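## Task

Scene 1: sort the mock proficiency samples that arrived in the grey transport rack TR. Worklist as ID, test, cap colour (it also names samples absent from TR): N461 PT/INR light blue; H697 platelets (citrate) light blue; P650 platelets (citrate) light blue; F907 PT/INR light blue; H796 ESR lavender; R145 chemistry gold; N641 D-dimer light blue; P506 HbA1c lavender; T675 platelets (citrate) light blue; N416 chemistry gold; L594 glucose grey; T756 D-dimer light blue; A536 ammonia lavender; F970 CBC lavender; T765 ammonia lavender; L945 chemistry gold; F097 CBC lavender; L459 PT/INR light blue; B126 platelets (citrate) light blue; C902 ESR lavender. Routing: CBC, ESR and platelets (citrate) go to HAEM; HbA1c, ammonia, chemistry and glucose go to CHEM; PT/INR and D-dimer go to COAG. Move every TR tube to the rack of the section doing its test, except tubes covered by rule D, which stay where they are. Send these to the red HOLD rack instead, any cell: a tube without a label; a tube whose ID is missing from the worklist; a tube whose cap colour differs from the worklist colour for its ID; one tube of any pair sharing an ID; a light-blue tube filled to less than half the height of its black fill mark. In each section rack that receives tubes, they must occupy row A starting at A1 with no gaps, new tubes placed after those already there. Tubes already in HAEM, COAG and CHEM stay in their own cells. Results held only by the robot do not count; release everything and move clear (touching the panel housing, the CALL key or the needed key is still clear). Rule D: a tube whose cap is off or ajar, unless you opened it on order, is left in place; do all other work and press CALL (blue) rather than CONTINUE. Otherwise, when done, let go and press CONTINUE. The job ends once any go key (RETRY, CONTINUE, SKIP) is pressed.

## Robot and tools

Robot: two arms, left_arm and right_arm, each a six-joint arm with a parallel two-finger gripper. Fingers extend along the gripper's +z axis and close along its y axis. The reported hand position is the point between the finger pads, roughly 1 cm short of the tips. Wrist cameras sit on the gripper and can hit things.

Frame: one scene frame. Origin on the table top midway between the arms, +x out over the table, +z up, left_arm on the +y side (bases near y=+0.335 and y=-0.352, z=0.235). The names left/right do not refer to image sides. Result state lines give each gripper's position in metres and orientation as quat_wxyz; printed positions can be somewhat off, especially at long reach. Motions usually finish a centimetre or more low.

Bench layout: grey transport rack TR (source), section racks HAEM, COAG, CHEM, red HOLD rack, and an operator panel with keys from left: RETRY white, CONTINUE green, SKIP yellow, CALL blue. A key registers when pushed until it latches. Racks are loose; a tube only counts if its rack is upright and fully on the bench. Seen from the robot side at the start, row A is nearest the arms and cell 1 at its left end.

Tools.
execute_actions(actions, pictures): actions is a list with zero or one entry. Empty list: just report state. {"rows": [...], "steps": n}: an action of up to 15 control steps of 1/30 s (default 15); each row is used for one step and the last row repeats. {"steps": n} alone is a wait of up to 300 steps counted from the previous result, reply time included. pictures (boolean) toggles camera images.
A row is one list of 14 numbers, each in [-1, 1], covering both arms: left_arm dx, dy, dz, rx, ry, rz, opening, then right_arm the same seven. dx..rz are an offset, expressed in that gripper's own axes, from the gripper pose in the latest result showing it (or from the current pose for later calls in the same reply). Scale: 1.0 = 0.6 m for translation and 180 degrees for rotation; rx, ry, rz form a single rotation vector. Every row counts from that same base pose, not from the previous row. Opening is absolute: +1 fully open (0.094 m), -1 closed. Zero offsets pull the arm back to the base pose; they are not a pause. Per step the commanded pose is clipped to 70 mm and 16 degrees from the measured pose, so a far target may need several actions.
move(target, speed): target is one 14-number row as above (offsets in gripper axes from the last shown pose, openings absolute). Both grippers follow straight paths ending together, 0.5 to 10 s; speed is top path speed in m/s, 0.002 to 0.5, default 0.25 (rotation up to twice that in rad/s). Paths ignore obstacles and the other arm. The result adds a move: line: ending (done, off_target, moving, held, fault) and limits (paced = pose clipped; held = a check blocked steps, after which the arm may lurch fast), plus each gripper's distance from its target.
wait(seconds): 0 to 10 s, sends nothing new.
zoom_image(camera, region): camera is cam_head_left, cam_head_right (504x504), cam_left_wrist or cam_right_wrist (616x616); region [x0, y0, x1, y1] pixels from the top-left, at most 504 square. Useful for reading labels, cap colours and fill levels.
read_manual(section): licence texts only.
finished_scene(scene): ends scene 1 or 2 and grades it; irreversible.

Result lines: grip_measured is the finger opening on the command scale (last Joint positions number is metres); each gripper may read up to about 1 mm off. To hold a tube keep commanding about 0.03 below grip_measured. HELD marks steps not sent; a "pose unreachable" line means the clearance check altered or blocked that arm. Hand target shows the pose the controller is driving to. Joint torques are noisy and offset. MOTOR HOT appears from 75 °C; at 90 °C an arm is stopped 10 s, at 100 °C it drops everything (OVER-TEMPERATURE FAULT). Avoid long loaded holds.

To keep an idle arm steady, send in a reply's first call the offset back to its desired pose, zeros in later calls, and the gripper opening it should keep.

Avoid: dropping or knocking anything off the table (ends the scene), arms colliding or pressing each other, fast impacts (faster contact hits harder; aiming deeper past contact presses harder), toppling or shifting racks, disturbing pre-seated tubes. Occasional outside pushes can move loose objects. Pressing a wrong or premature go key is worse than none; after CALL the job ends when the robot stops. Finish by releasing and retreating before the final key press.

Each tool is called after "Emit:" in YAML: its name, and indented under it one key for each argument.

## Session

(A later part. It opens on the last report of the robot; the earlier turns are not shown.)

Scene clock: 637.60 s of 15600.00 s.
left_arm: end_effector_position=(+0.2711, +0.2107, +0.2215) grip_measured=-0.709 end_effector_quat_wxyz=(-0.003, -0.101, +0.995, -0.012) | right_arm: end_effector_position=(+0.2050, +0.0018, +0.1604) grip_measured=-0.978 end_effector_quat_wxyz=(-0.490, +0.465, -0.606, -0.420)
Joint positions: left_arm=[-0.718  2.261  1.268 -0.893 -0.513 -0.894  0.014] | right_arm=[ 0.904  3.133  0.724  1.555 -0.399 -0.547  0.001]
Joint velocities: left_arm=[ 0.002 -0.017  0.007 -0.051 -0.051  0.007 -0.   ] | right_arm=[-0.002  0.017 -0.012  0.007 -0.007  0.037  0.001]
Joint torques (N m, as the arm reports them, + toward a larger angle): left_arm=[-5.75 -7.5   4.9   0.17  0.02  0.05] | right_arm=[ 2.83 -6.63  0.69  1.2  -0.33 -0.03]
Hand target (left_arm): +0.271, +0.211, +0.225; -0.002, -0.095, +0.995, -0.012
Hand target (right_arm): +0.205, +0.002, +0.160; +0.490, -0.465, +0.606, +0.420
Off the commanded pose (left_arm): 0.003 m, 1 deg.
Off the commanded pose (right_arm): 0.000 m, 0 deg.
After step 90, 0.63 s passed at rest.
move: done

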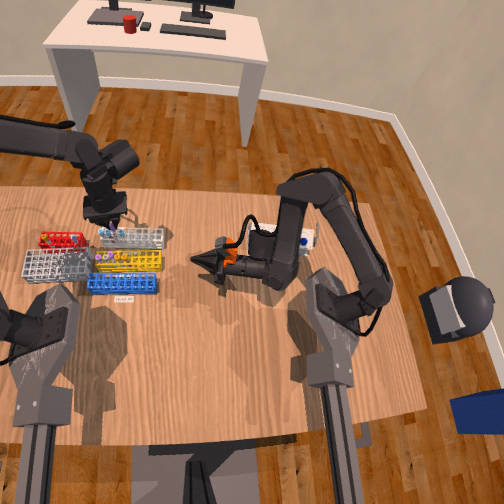

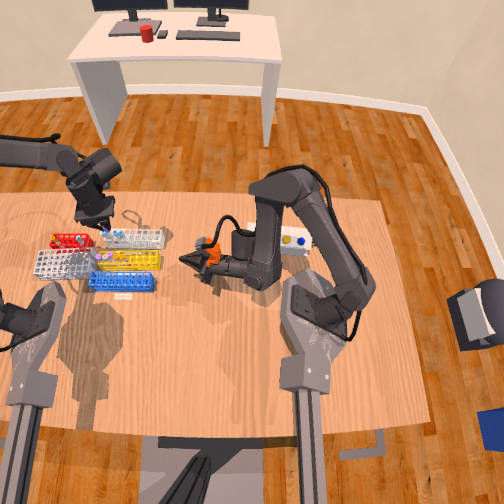

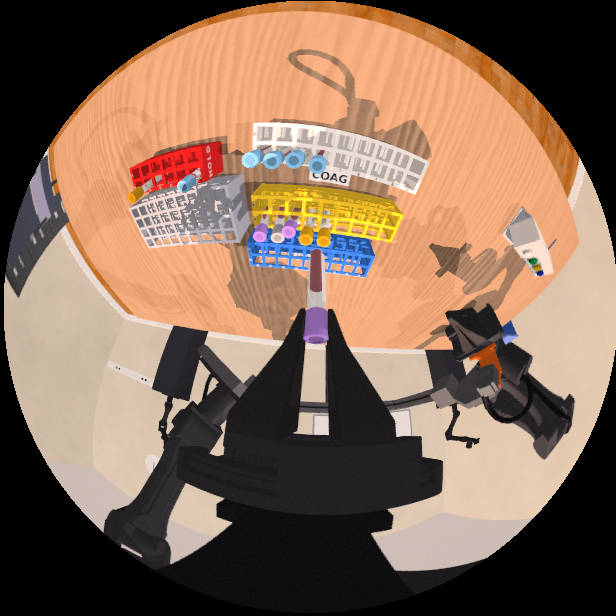

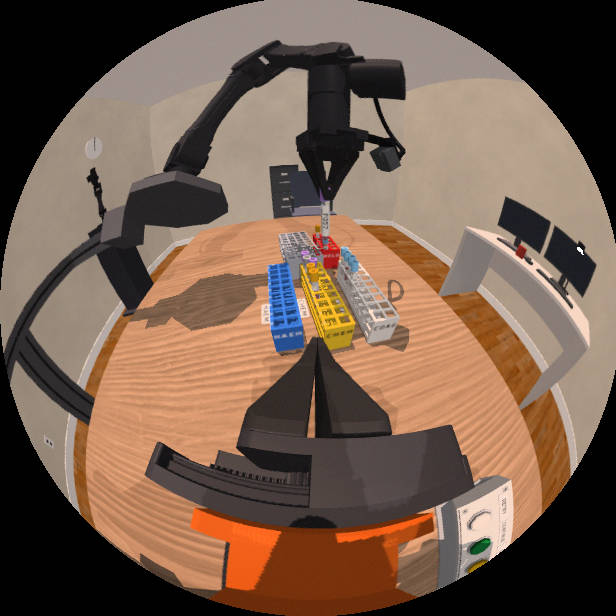

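Emit:
move:
  target: [0.121,0.14,0.06,0,0,0.568,-0.73,-0.15,0,-0.05,0,0.15,0,-1]
  speed: 0.5

Emit:
execute_actions:
  actions:
    - {"rows":[[-0.003,-0.007,0.05,-0.004,0.004,0.004,-0.73,0,0,0,0,0,0,-1]]}

Emit:
zoom_image:
  camera: "cam_left_wrist"
  region: [240,200,400,360]

Scene clock: 645.10 s of 15600.00 s.
left_arm: end_effector_position=(+0.1835, +0.2782, +0.1845) grip_measured=-0.709 end_effector_quat_wxyz=(-0.002, +0.715, +0.700, -0.008) | right_arm: end_effector_position=(+0.1978, -0.0224, +0.2359) grip_measured=-0.978 end_effector_quat_wxyz=(-0.316, +0.552, -0.713, -0.295)
Joint positions: left_arm=[-0.66   1.963  0.734 -0.647 -0.537  0.953  0.014] | right_arm=[ 1.179  2.392  0.716  0.402 -0.035 -0.38   0.001]
Joint velocities: left_arm=[-0.007  0.007  0.002  0.022  0.051  0.037  0.001] | right_arm=[-0.012  0.017 -0.002 -0.051  0.051  0.007  0.   ]
Joint torques (N m, as the arm reports them, + toward a larger angle): left_arm=[-3.22 -6.5   2.43  0.44  0.02  0.06] | right_arm=[ 3.27 -7.49  6.13  1.02 -0.12  0.04]
Hand target (left_arm): +0.184, +0.280, +0.186; +0.007, +0.711, +0.703, -0.009
Hand target (right_arm): +0.205, -0.014, +0.254; +0.335, -0.548, +0.706, +0.299
Off the commanded pose (left_arm): 0.001 m, 1 deg.
Off the commanded pose (right_arm): 0.022 m, 2 deg.
After step 90, 1.93 s passed at rest.
move: off_target (right_arm)

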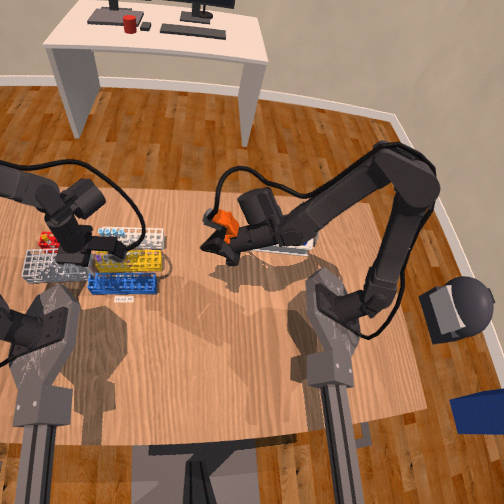

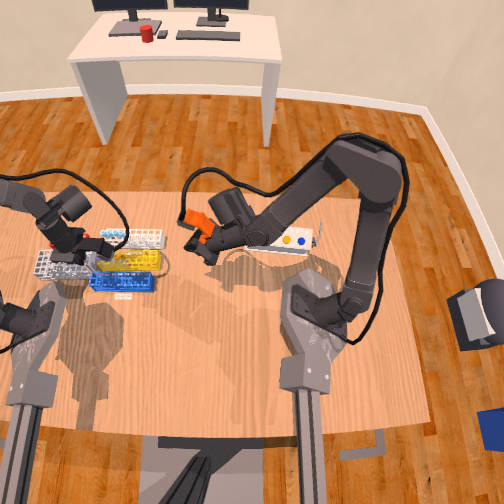

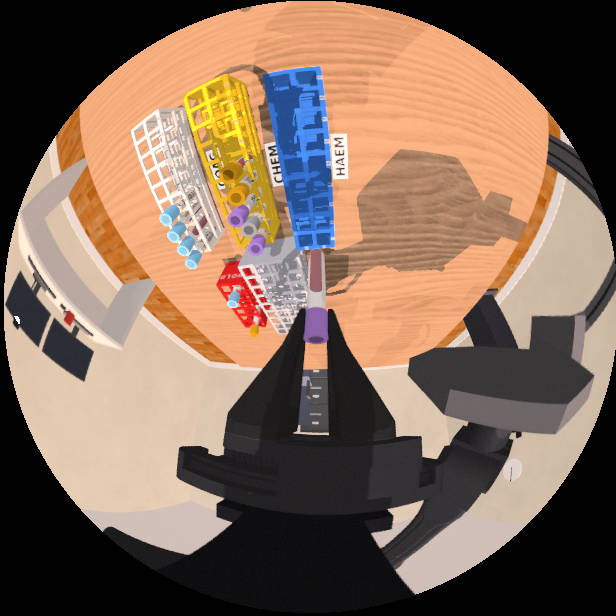

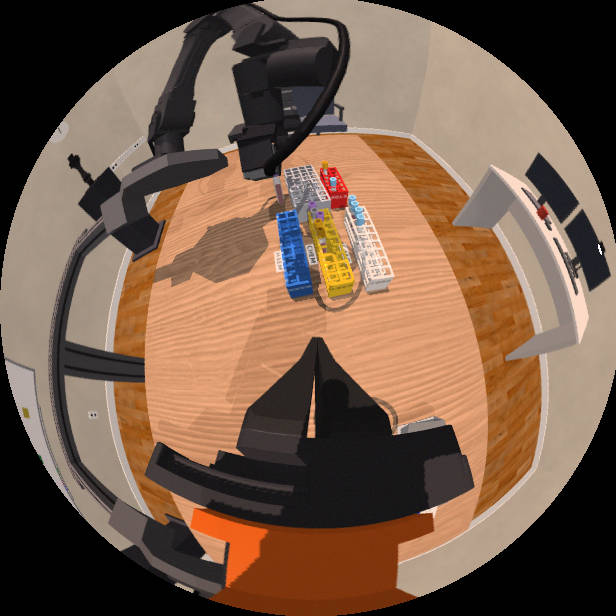

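Scene clock: 645.60 s of 15600.00 s.
left_arm: end_effector_position=(+0.1800, +0.2766, +0.1595) grip_measured=-0.709 end_effector_quat_wxyz=(-0.001, +0.717, +0.697, +0.001) | right_arm: end_effector_position=(+0.1978, -0.0224, +0.2359) grip_measured=-0.978 end_effector_quat_wxyz=(-0.316, +0.552, -0.713, -0.295)
Joint positions: left_arm=[-0.626  2.025  0.674 -0.497 -0.563  1.004  0.014] | right_arm=[ 1.179  2.392  0.716  0.402 -0.035 -0.38   0.001]
Joint velocities: left_arm=[ 0.002  0.002  0.002  0.081 -0.007  0.051  0.   ] | right_arm=[-0.002  0.002 -0.002 -0.007 -0.022 -0.007 -0.   ]
Joint torques (N m, as the arm reports them, + toward a larger angle): left_arm=[-3.38 -3.69  2.56  0.44 -0.03  0.04] | right_arm=[ 2.34 -5.92  4.08  1.1  -0.18 -0.01]
Hand target (left_arm): +0.178, +0.277, +0.155; -0.003, +0.719, +0.695, +0.001
Hand target (right_arm): +0.198, -0.022, +0.236; +0.316, -0.552, +0.713, +0.295
Off the commanded pose (left_arm): 0.005 m, 0 deg.
Off the commanded pose (right_arm): 0.000 m, 0 deg.
Steps of this call (steps 1 to 15: all 15 steps of this action). Readings (end_effector_position):
1: left_arm (+0.1840, +0.2777, +0.1824) | right_arm (+0.1978, -0.0224, +0.2359)
2: left_arm (+0.1839, +0.2772, +0.1783) | right_arm (+0.1978, -0.0224, +0.2359)
4: left_arm (+0.1787, +0.2788, +0.1686) | right_arm (+0.1978, -0.0224, +0.2359)
8: left_arm (+0.1733, +0.2802, +0.1598) | right_arm (+0.1978, -0.0224, +0.2359)
15: the state above

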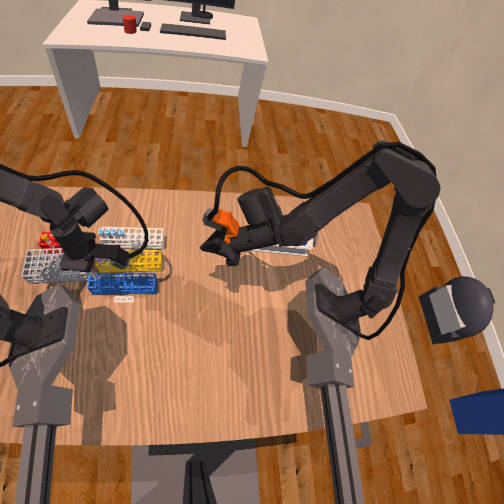

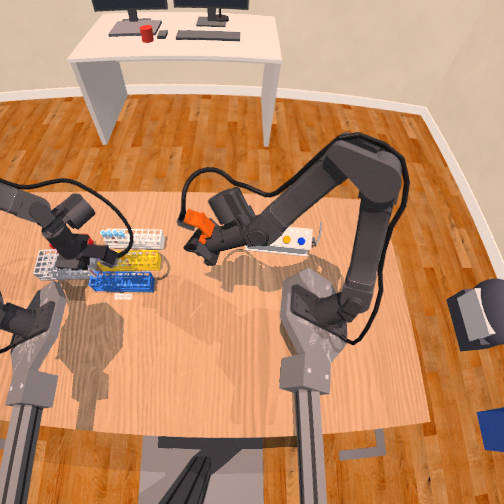

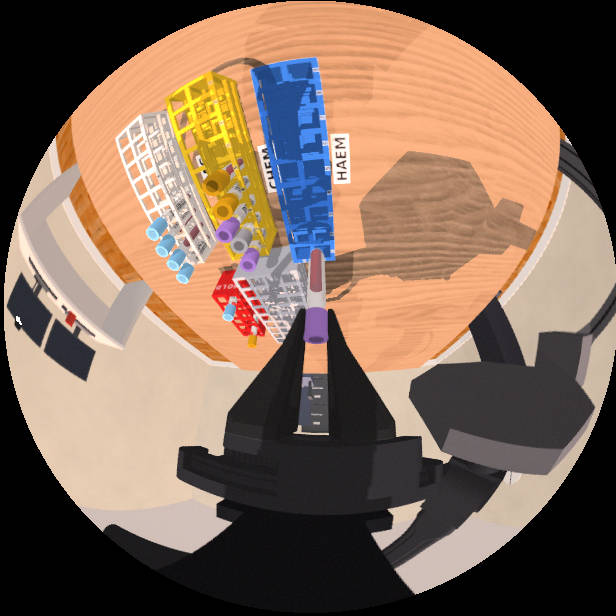

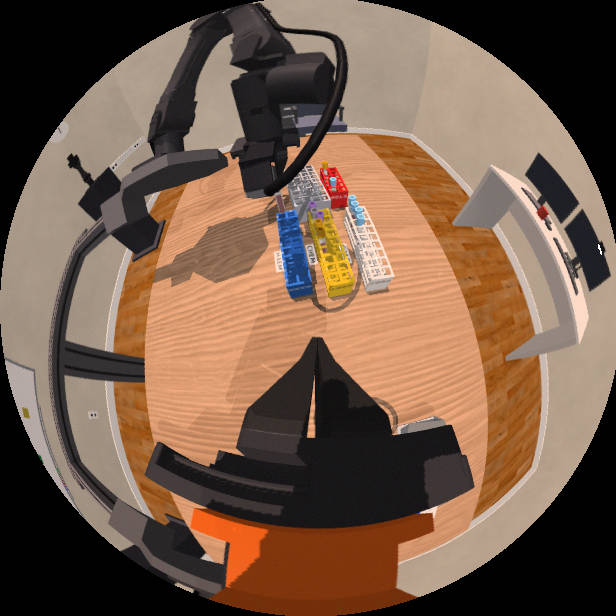

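Region (240, 200, 400, 360) of cam_left_wrist's 616x616 image, scaled by 3.150, with more detail than that image has.

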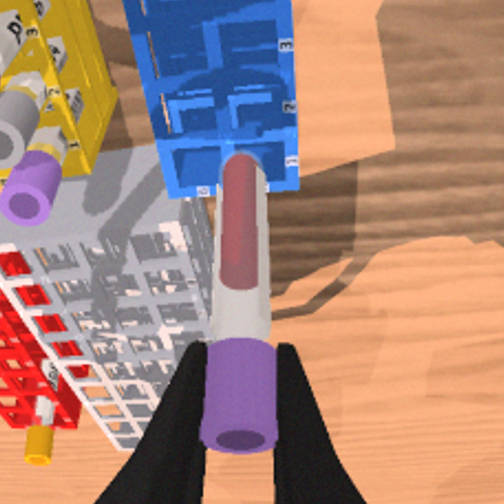

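Emit:
execute_actions:
  actions:
    - {"rows":[[0.026,-0.011,0.036,0,0,-0.008,-0.73,0,0,0,0,0,0,-1]]}

Emit:
zoom_image:
  camera: "cam_left_wrist"
  region: [240,200,400,360]

Scene clock: 649.30 s of 15600.00 s.
left_arm: end_effector_position=(+0.1729, +0.2928, +0.1387) grip_measured=-0.709 end_effector_quat_wxyz=(-0.007, +0.709, +0.705, -0.002) | right_arm: end_effector_position=(+0.1978, -0.0224, +0.2359) grip_measured=-0.978 end_effector_quat_wxyz=(-0.316, +0.552, -0.713, -0.295)
Joint positions: left_arm=[-0.535  2.025  0.598 -0.381 -0.585  1.075  0.014] | right_arm=[ 1.179  2.392  0.716  0.402 -0.035 -0.38   0.001]
Joint velocities: left_arm=[-0.002 -0.012  0.007  0.022 -0.051  0.022  0.001] | right_arm=[-0.017  0.007 -0.002 -0.007 -0.051 -0.037  0.   ]
Joint torques (N m, as the arm reports them, + toward a larger angle): left_arm=[-3.63 -4.97  1.92  0.4  -0.08  0.07] | right_arm=[ 2.22 -5.9   4.    1.09 -0.17 -0.02]
Hand target (left_arm): +0.174, +0.293, +0.138; -0.001, +0.708, +0.706, +0.001
Hand target (right_arm): +0.198, -0.022, +0.236; +0.316, -0.552, +0.713, +0.295
Off the commanded pose (left_arm): 0.001 m, 1 deg.
Off the commanded pose (right_arm): 0.000 m, 0 deg.
Steps of this call (steps 1 to 90: nothing new was sent; then 0.20 s passed at rest; steps 91 to 105: all 15 steps of this action). Readings (end_effector_position):
91: left_arm (+0.1814, +0.2764, +0.1572) | right_arm (+0.1978, -0.0224, +0.2359)
92: left_arm (+0.1803, +0.2791, +0.1530) | right_arm (+0.1978, -0.0224, +0.2359)
94: left_arm (+0.1727, +0.2891, +0.1442) | right_arm (+0.1978, -0.0224, +0.2359)
98: left_arm (+0.1671, +0.2958, +0.1389) | right_arm (+0.1978, -0.0224, +0.2359)
105: the state above

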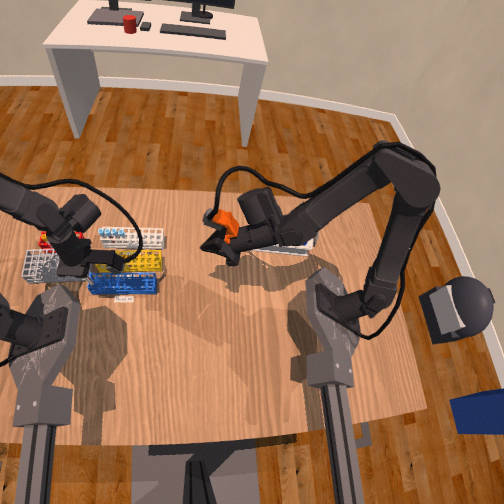

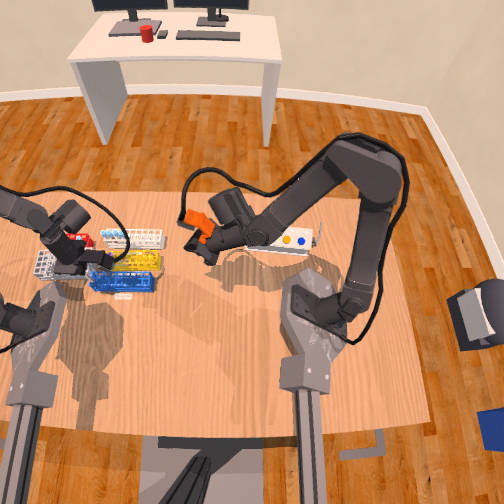

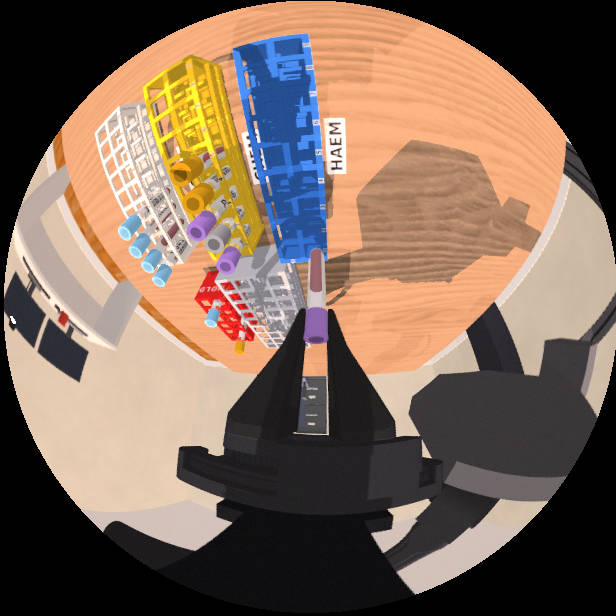

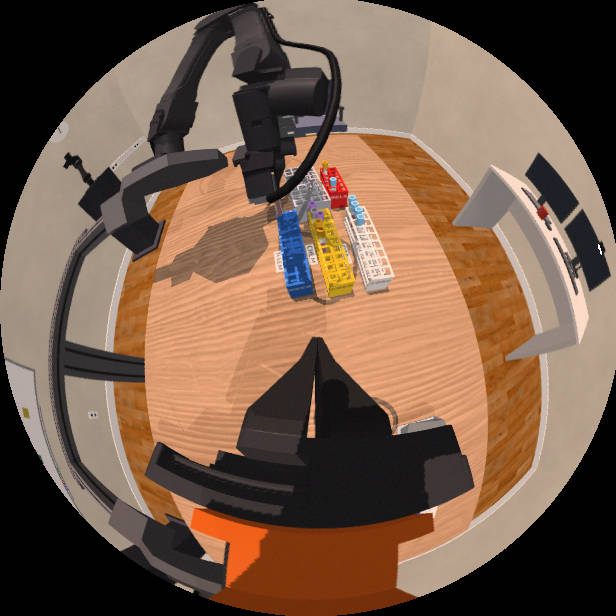

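Region (240, 200, 400, 360) of cam_left_wrist's 616x616 image, scaled by 3.150, with more detail than that image has.

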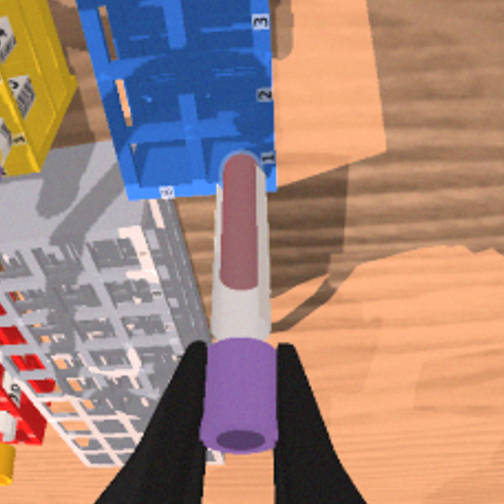

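Emit:
move:
  target: [0,0.004,0.04,-0.005,-0.002,0,-0.73,0,0,0,0,0,0,-1]
  speed: 0.04

Emit:
zoom_image:
  camera: "cam_left_wrist"
  region: [240,200,400,360]

Scene clock: 652.97 s of 15600.00 s.
left_arm: end_effector_position=(+0.1823, +0.2926, +0.1314) grip_measured=-0.709 end_effector_quat_wxyz=(+0.007, +0.714, +0.700, +0.006) | right_arm: end_effector_position=(+0.1978, -0.0224, +0.2359) grip_measured=-0.978 end_effector_quat_wxyz=(-0.316, +0.552, -0.713, -0.295)
Joint positions: left_arm=[-0.504  2.04   0.589 -0.299 -0.597  1.148  0.014] | right_arm=[ 1.179  2.392  0.716  0.402 -0.035 -0.38   0.001]
Joint velocities: left_arm=[ 0.012 -0.012 -0.002 -0.022  0.007  0.007  0.001] | right_arm=[ 0.027  0.007  0.017 -0.066 -0.022 -0.037  0.   ]
Joint torques (N m, as the arm reports them, + toward a larger angle): left_arm=[-1.77 -1.25  0.44  1.14 -0.06  0.1 ] | right_arm=[ 2.36 -5.81  3.96  1.08 -0.18  0.  ]
Hand target (left_arm): +0.174, +0.294, +0.117; -0.001, +0.709, +0.705, +0.001
Hand target (right_arm): +0.198, -0.022, +0.236; +0.316, -0.552, +0.713, +0.295
Off the commanded pose (left_arm): 0.018 m, 1 deg.
Off the commanded pose (right_arm): 0.000 m, 0 deg.
move: off_target (left_arm)

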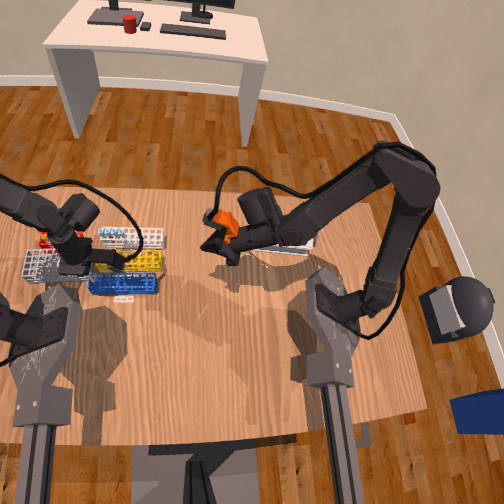

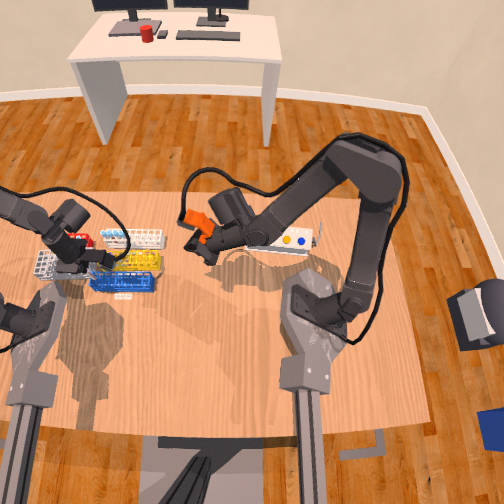

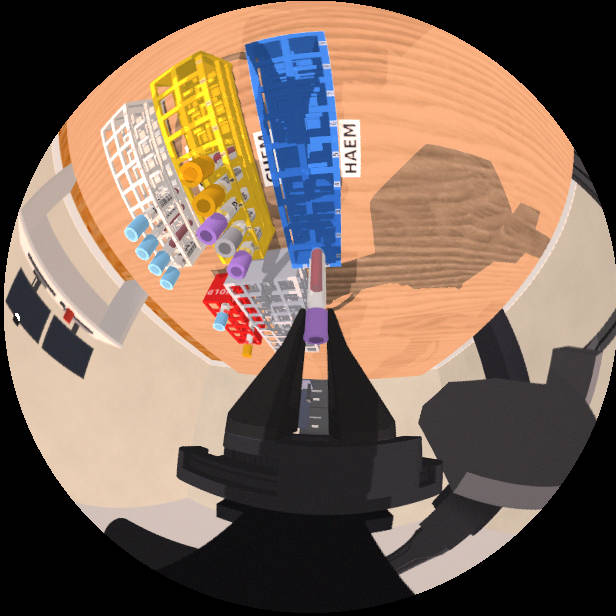

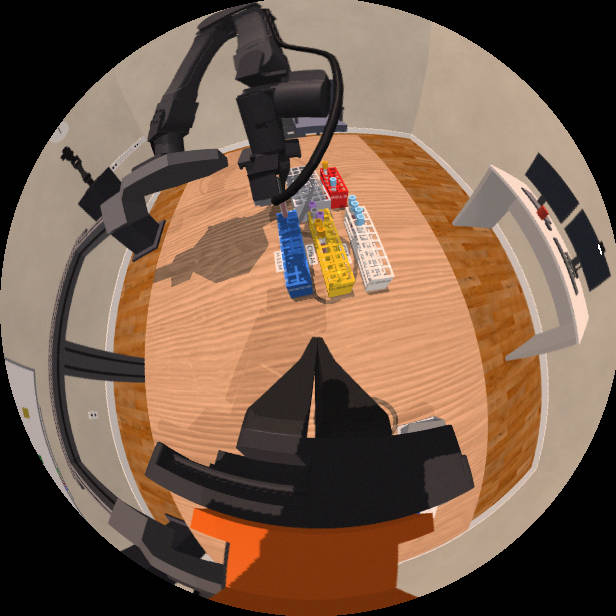

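Region (240, 200, 400, 360) of cam_left_wrist's 616x616 image, scaled by 3.150, with more detail than that image has.

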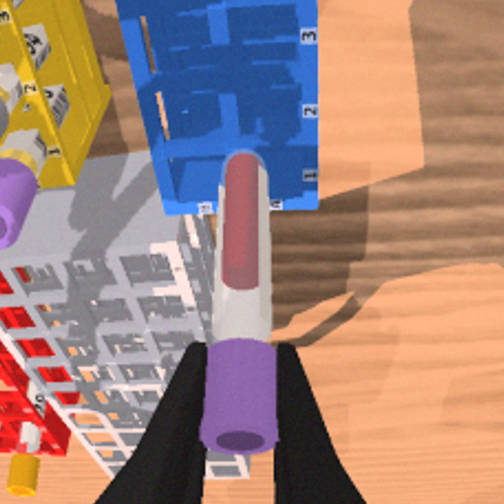

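The tube landed on the divider, so I'm lifting it and shifting over.

Emit:
execute_actions:
  actions:
    - {"rows":[[0,-0.004,-0.025,0.004,0,0,-0.73,0,0,0,0,0,0,-1]]}

Emit:
zoom_image:
  camera: "cam_left_wrist"
  region: [240,200,400,360]

Scene clock: 655.57 s of 15600.00 s.
left_arm: end_effector_position=(+0.1723, +0.2973, +0.1385) grip_measured=-0.709 end_effector_quat_wxyz=(-0.010, +0.716, +0.698, +0.003) | right_arm: end_effector_position=(+0.1978, -0.0224, +0.2359) grip_measured=-0.978 end_effector_quat_wxyz=(-0.316, +0.552, -0.713, -0.295)
Joint positions: left_arm=[-0.527  2.016  0.591 -0.382 -0.597  1.104  0.014] | right_arm=[ 1.179  2.392  0.716  0.402 -0.035 -0.38   0.001]
Joint velocities: left_arm=[ 0.007 -0.017  0.012 -0.037 -0.007 -0.066  0.001] | right_arm=[ 0.002  0.012 -0.017 -0.007 -0.051  0.037  0.   ]
Joint torques (N m, as the arm reports them, + toward a larger angle): left_arm=[-5.02 -6.25  4.15  0.04  0.06 -0.07] | right_arm=[ 2.31 -5.9   4.09  1.11 -0.18 -0.02]
Hand target (left_arm): +0.180, +0.293, +0.146; +0.003, +0.714, +0.700, +0.002
Hand target (right_arm): +0.198, -0.022, +0.236; +0.316, -0.552, +0.713, +0.295
Off the commanded pose (left_arm): 0.012 m, 2 deg.
Off the commanded pose (right_arm): 0.000 m, 0 deg.
Steps of this call (steps 1 to 63: nothing new was sent; steps 64 to 78: all 15 steps of this action). Readings (end_effector_position):
64: left_arm (+0.1818, +0.2929, +0.1332) | right_arm (+0.1978, -0.0224, +0.2359)
65: left_arm (+0.1811, +0.2931, +0.1353) | right_arm (+0.1978, -0.0224, +0.2359)
67: left_arm (+0.1796, +0.2937, +0.1379) | right_arm (+0.1978, -0.0224, +0.2359)
71: left_arm (+0.1752, +0.2958, +0.1384) | right_arm (+0.1978, -0.0224, +0.2359)
78: the state above

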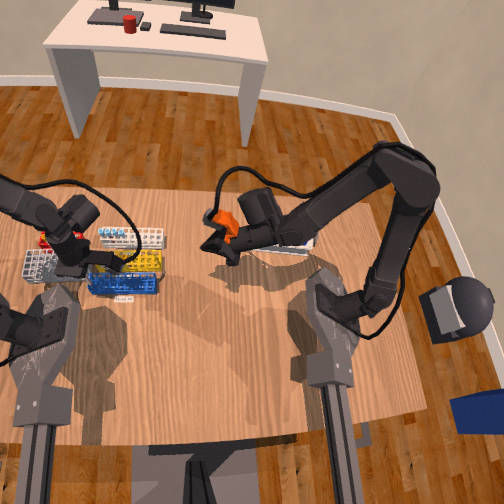

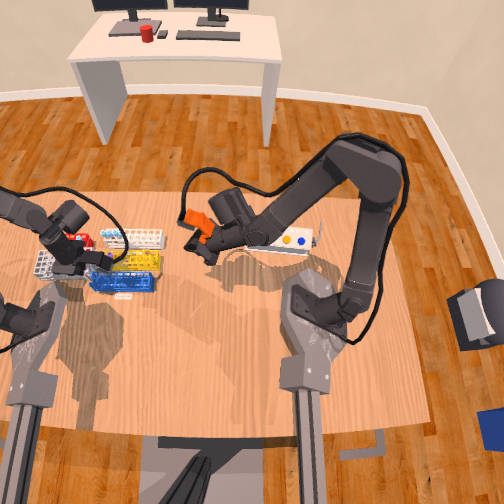

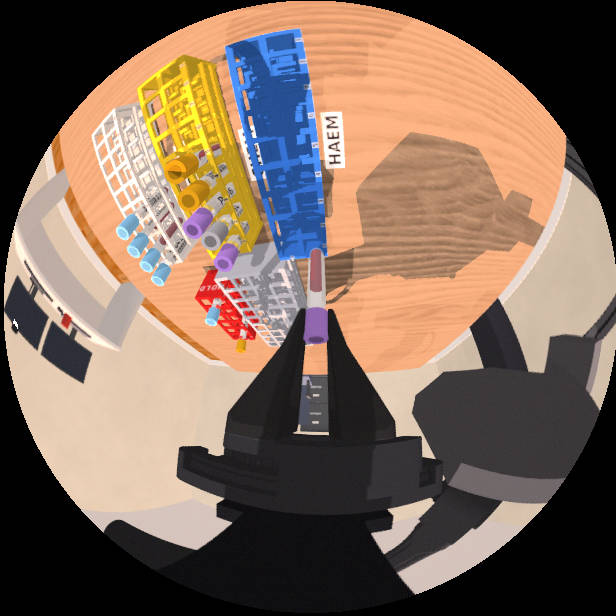

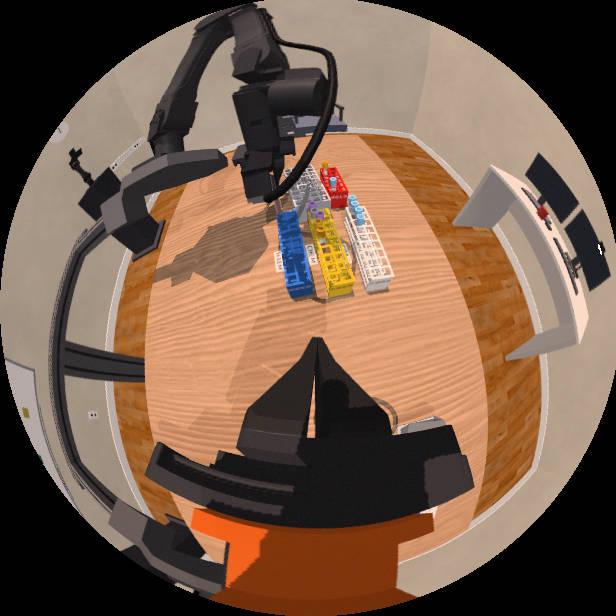

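Region (240, 200, 400, 360) of cam_left_wrist's 616x616 image, scaled by 3.150, with more detail than that image has.

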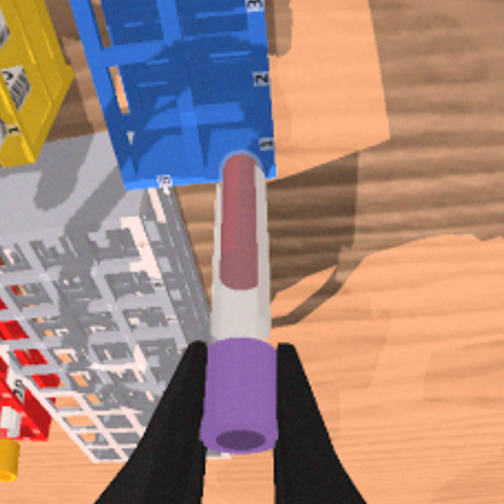

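Emit:
execute_actions:
  actions:
    - {"rows":[[-0.009,0.008,0,-0.011,-0.013,0,-0.73,0,0,0,0,0,0,-1]]}

Emit:
zoom_image:
  camera: "cam_left_wrist"
  region: [240,200,400,360]

Scene clock: 659.60 s of 15600.00 s.
left_arm: end_effector_position=(+0.1785, +0.2934, +0.1375) grip_measured=-0.709 end_effector_quat_wxyz=(+0.006, +0.719, +0.695, +0.008) | right_arm: end_effector_position=(+0.1978, -0.0224, +0.2359) grip_measured=-0.978 end_effector_quat_wxyz=(-0.316, +0.552, -0.713, -0.295)
Joint positions: left_arm=[-0.527  2.016  0.583 -0.333 -0.597  1.134  0.014] | right_arm=[ 1.179  2.392  0.716  0.402 -0.035 -0.38   0.001]
Joint velocities: left_arm=[-0.017 -0.002 -0.012 -0.051 -0.066  0.066 -0.001] | right_arm=[-0.012  0.007 -0.012 -0.007  0.022  0.007  0.   ]
Joint torques (N m, as the arm reports them, + toward a larger angle): left_arm=[-3.54 -6.23  1.49  0.44  0.16  0.01] | right_arm=[ 2.32 -5.96  4.04  1.11 -0.19  0.01]
Hand target (left_arm): +0.177, +0.292, +0.138; +0.016, +0.716, +0.698, -0.000
Hand target (right_arm): +0.198, -0.022, +0.236; +0.316, -0.552, +0.713, +0.295
Off the commanded pose (left_arm): 0.002 m, 2 deg.
Off the commanded pose (right_arm): 0.000 m, 0 deg.
Steps of this call (steps 1 to 90: nothing new was sent; then 0.53 s passed at rest; steps 91 to 105: all 15 steps of this action). Readings (end_effector_position):
91: left_arm (+0.1723, +0.2972, +0.1383) | right_arm (+0.1978, -0.0224, +0.2359)
92: left_arm (+0.1731, +0.2966, +0.1380) | right_arm (+0.1978, -0.0224, +0.2359)
94: left_arm (+0.1745, +0.2956, +0.1377) | right_arm (+0.1978, -0.0224, +0.2359)
98: left_arm (+0.1768, +0.2943, +0.1375) | right_arm (+0.1978, -0.0224, +0.2359)
105: the state above

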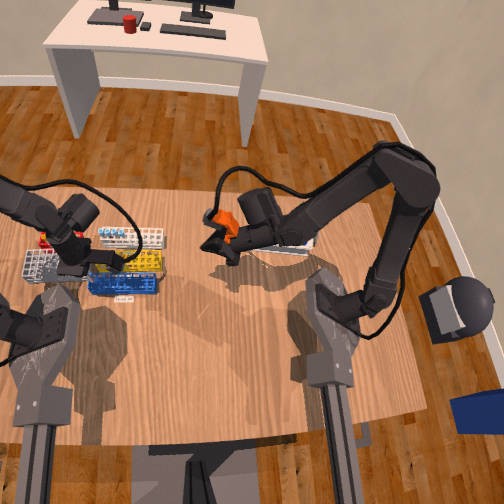

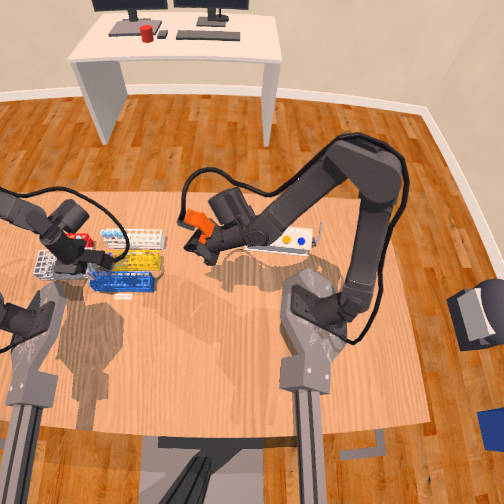

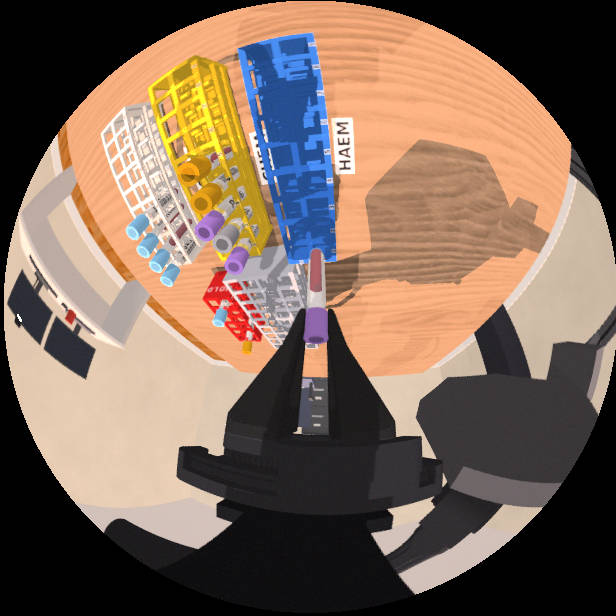

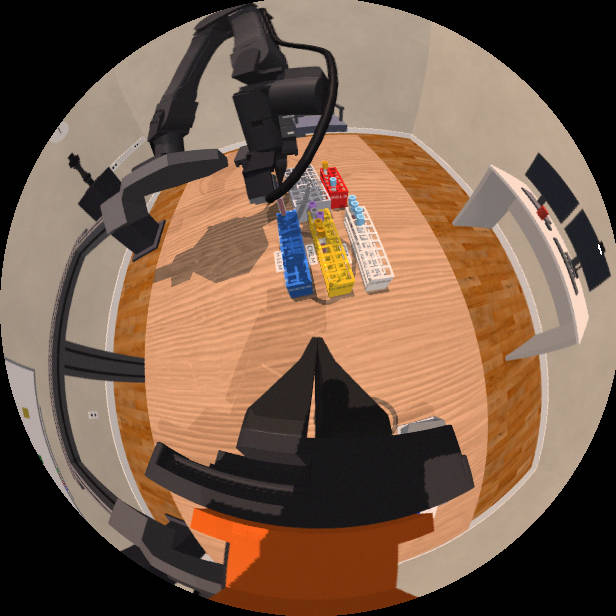

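Region (240, 200, 400, 360) of cam_left_wrist's 616x616 image, scaled by 3.150, with more detail than that image has.

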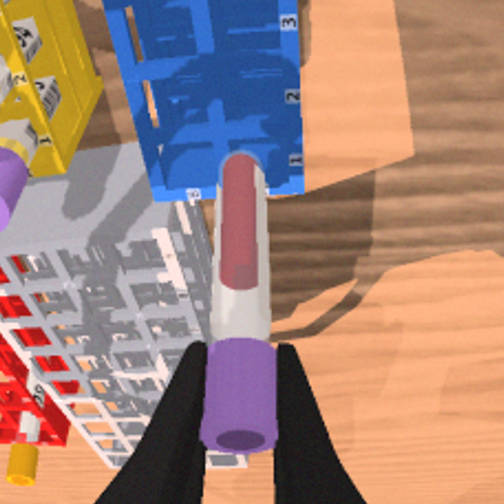

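Emit:
execute_actions:
  actions:
    - {"rows":[[-0.005,-0.015,0.04,0.007,-0.002,0,-0.73,0,0,0,0,0,0,-1]]}

Emit:
zoom_image:
  camera: "cam_left_wrist"
  region: [240,200,400,360]

Scene clock: 663.53 s of 15600.00 s.
left_arm: end_effector_position=(+0.1760, +0.2916, +0.1186) grip_measured=-0.709 end_effector_quat_wxyz=(+0.004, +0.716, +0.699, +0.004) | right_arm: end_effector_position=(+0.1978, -0.0224, +0.2359) grip_measured=-0.978 end_effector_quat_wxyz=(-0.316, +0.552, -0.713, -0.295)
Joint positions: left_arm=[-0.484  2.085  0.562 -0.22  -0.599  1.172  0.014] | right_arm=[ 1.179  2.392  0.716  0.402 -0.035 -0.38   0.001]
Joint velocities: left_arm=[ 0.007  0.027 -0.007  0.051  0.022 -0.007  0.   ] | right_arm=[ 0.012 -0.022  0.012 -0.066  0.007 -0.037 -0.   ]
Joint torques (N m, as the arm reports them, + toward a larger angle): left_arm=[-3.32 -3.6   1.24  0.48  0.04  0.07] | right_arm=[ 2.25 -5.9   4.11  1.11 -0.16 -0.02]
Hand target (left_arm): +0.169, +0.291, +0.113; -0.000, +0.719, +0.695, -0.002
Hand target (right_arm): +0.198, -0.022, +0.236; +0.316, -0.552, +0.713, +0.295
Off the commanded pose (left_arm): 0.008 m, 1 deg.
Off the commanded pose (right_arm): 0.000 m, 0 deg.
Steps of this call (steps 1 to 90: nothing new was sent; then 0.43 s passed at rest; steps 91 to 105: all 15 steps of this action). Readings (end_effector_position):
91: left_arm (+0.1790, +0.2928, +0.1357) | right_arm (+0.1978, -0.0224, +0.2359)
92: left_arm (+0.1789, +0.2924, +0.1322) | right_arm (+0.1978, -0.0224, +0.2359)
94: left_arm (+0.1760, +0.2934, +0.1258) | right_arm (+0.1978, -0.0224, +0.2359)
98: left_arm (+0.1719, +0.2936, +0.1190) | right_arm (+0.1978, -0.0224, +0.2359)
105: the state above

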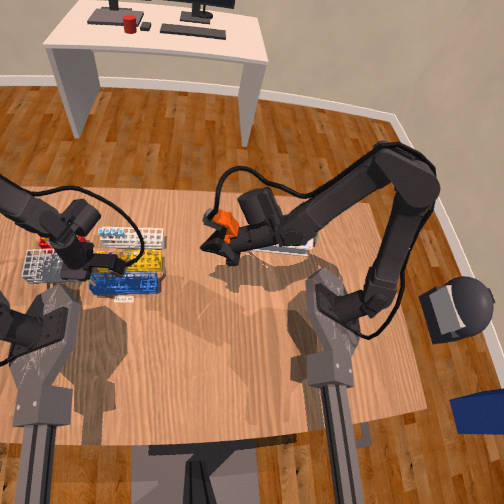

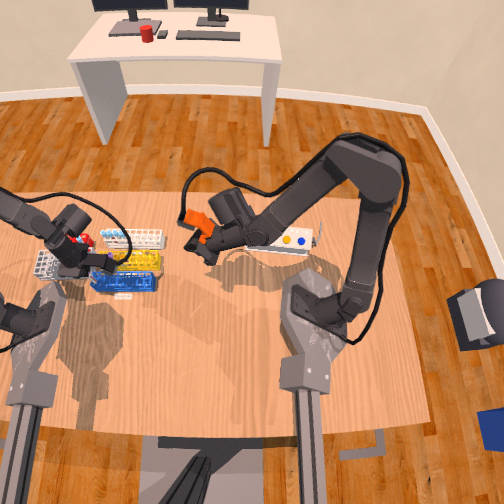

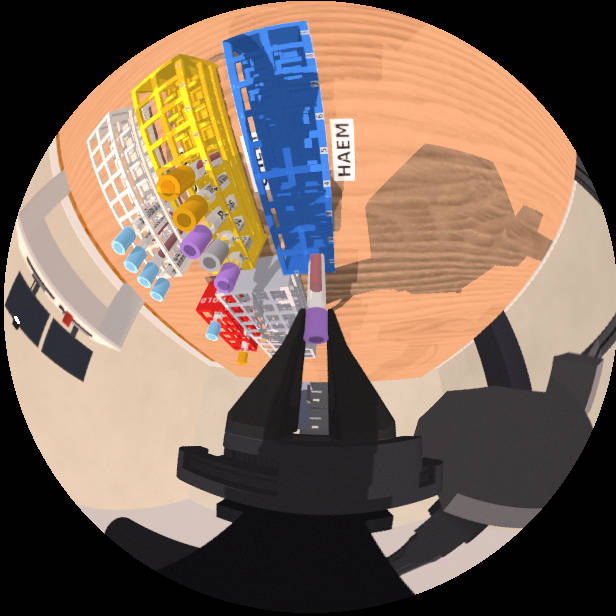

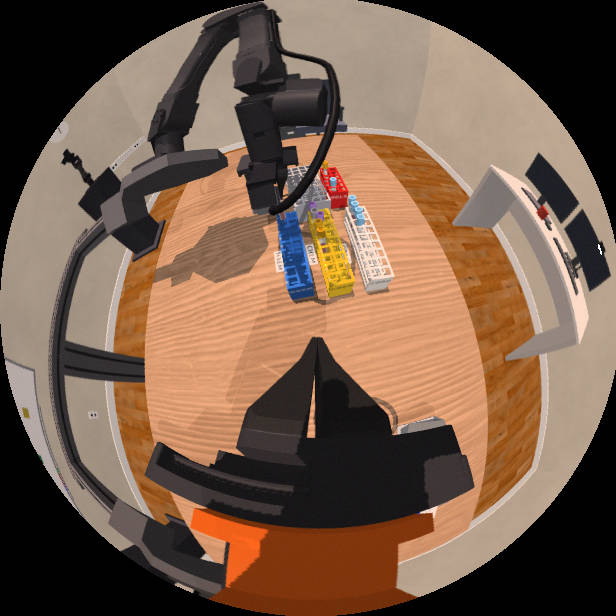

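Region (240, 200, 400, 360) of cam_left_wrist's 616x616 image, scaled by 3.150, with more detail than that image has.

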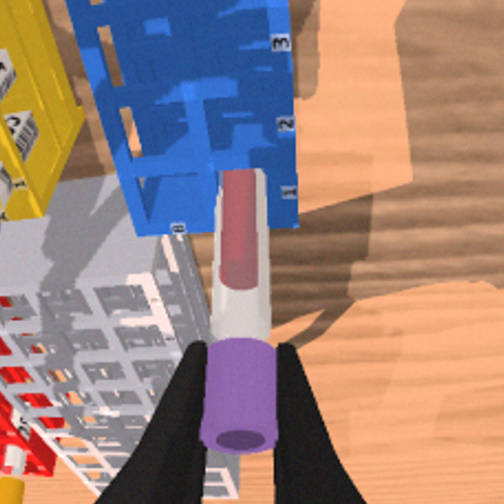

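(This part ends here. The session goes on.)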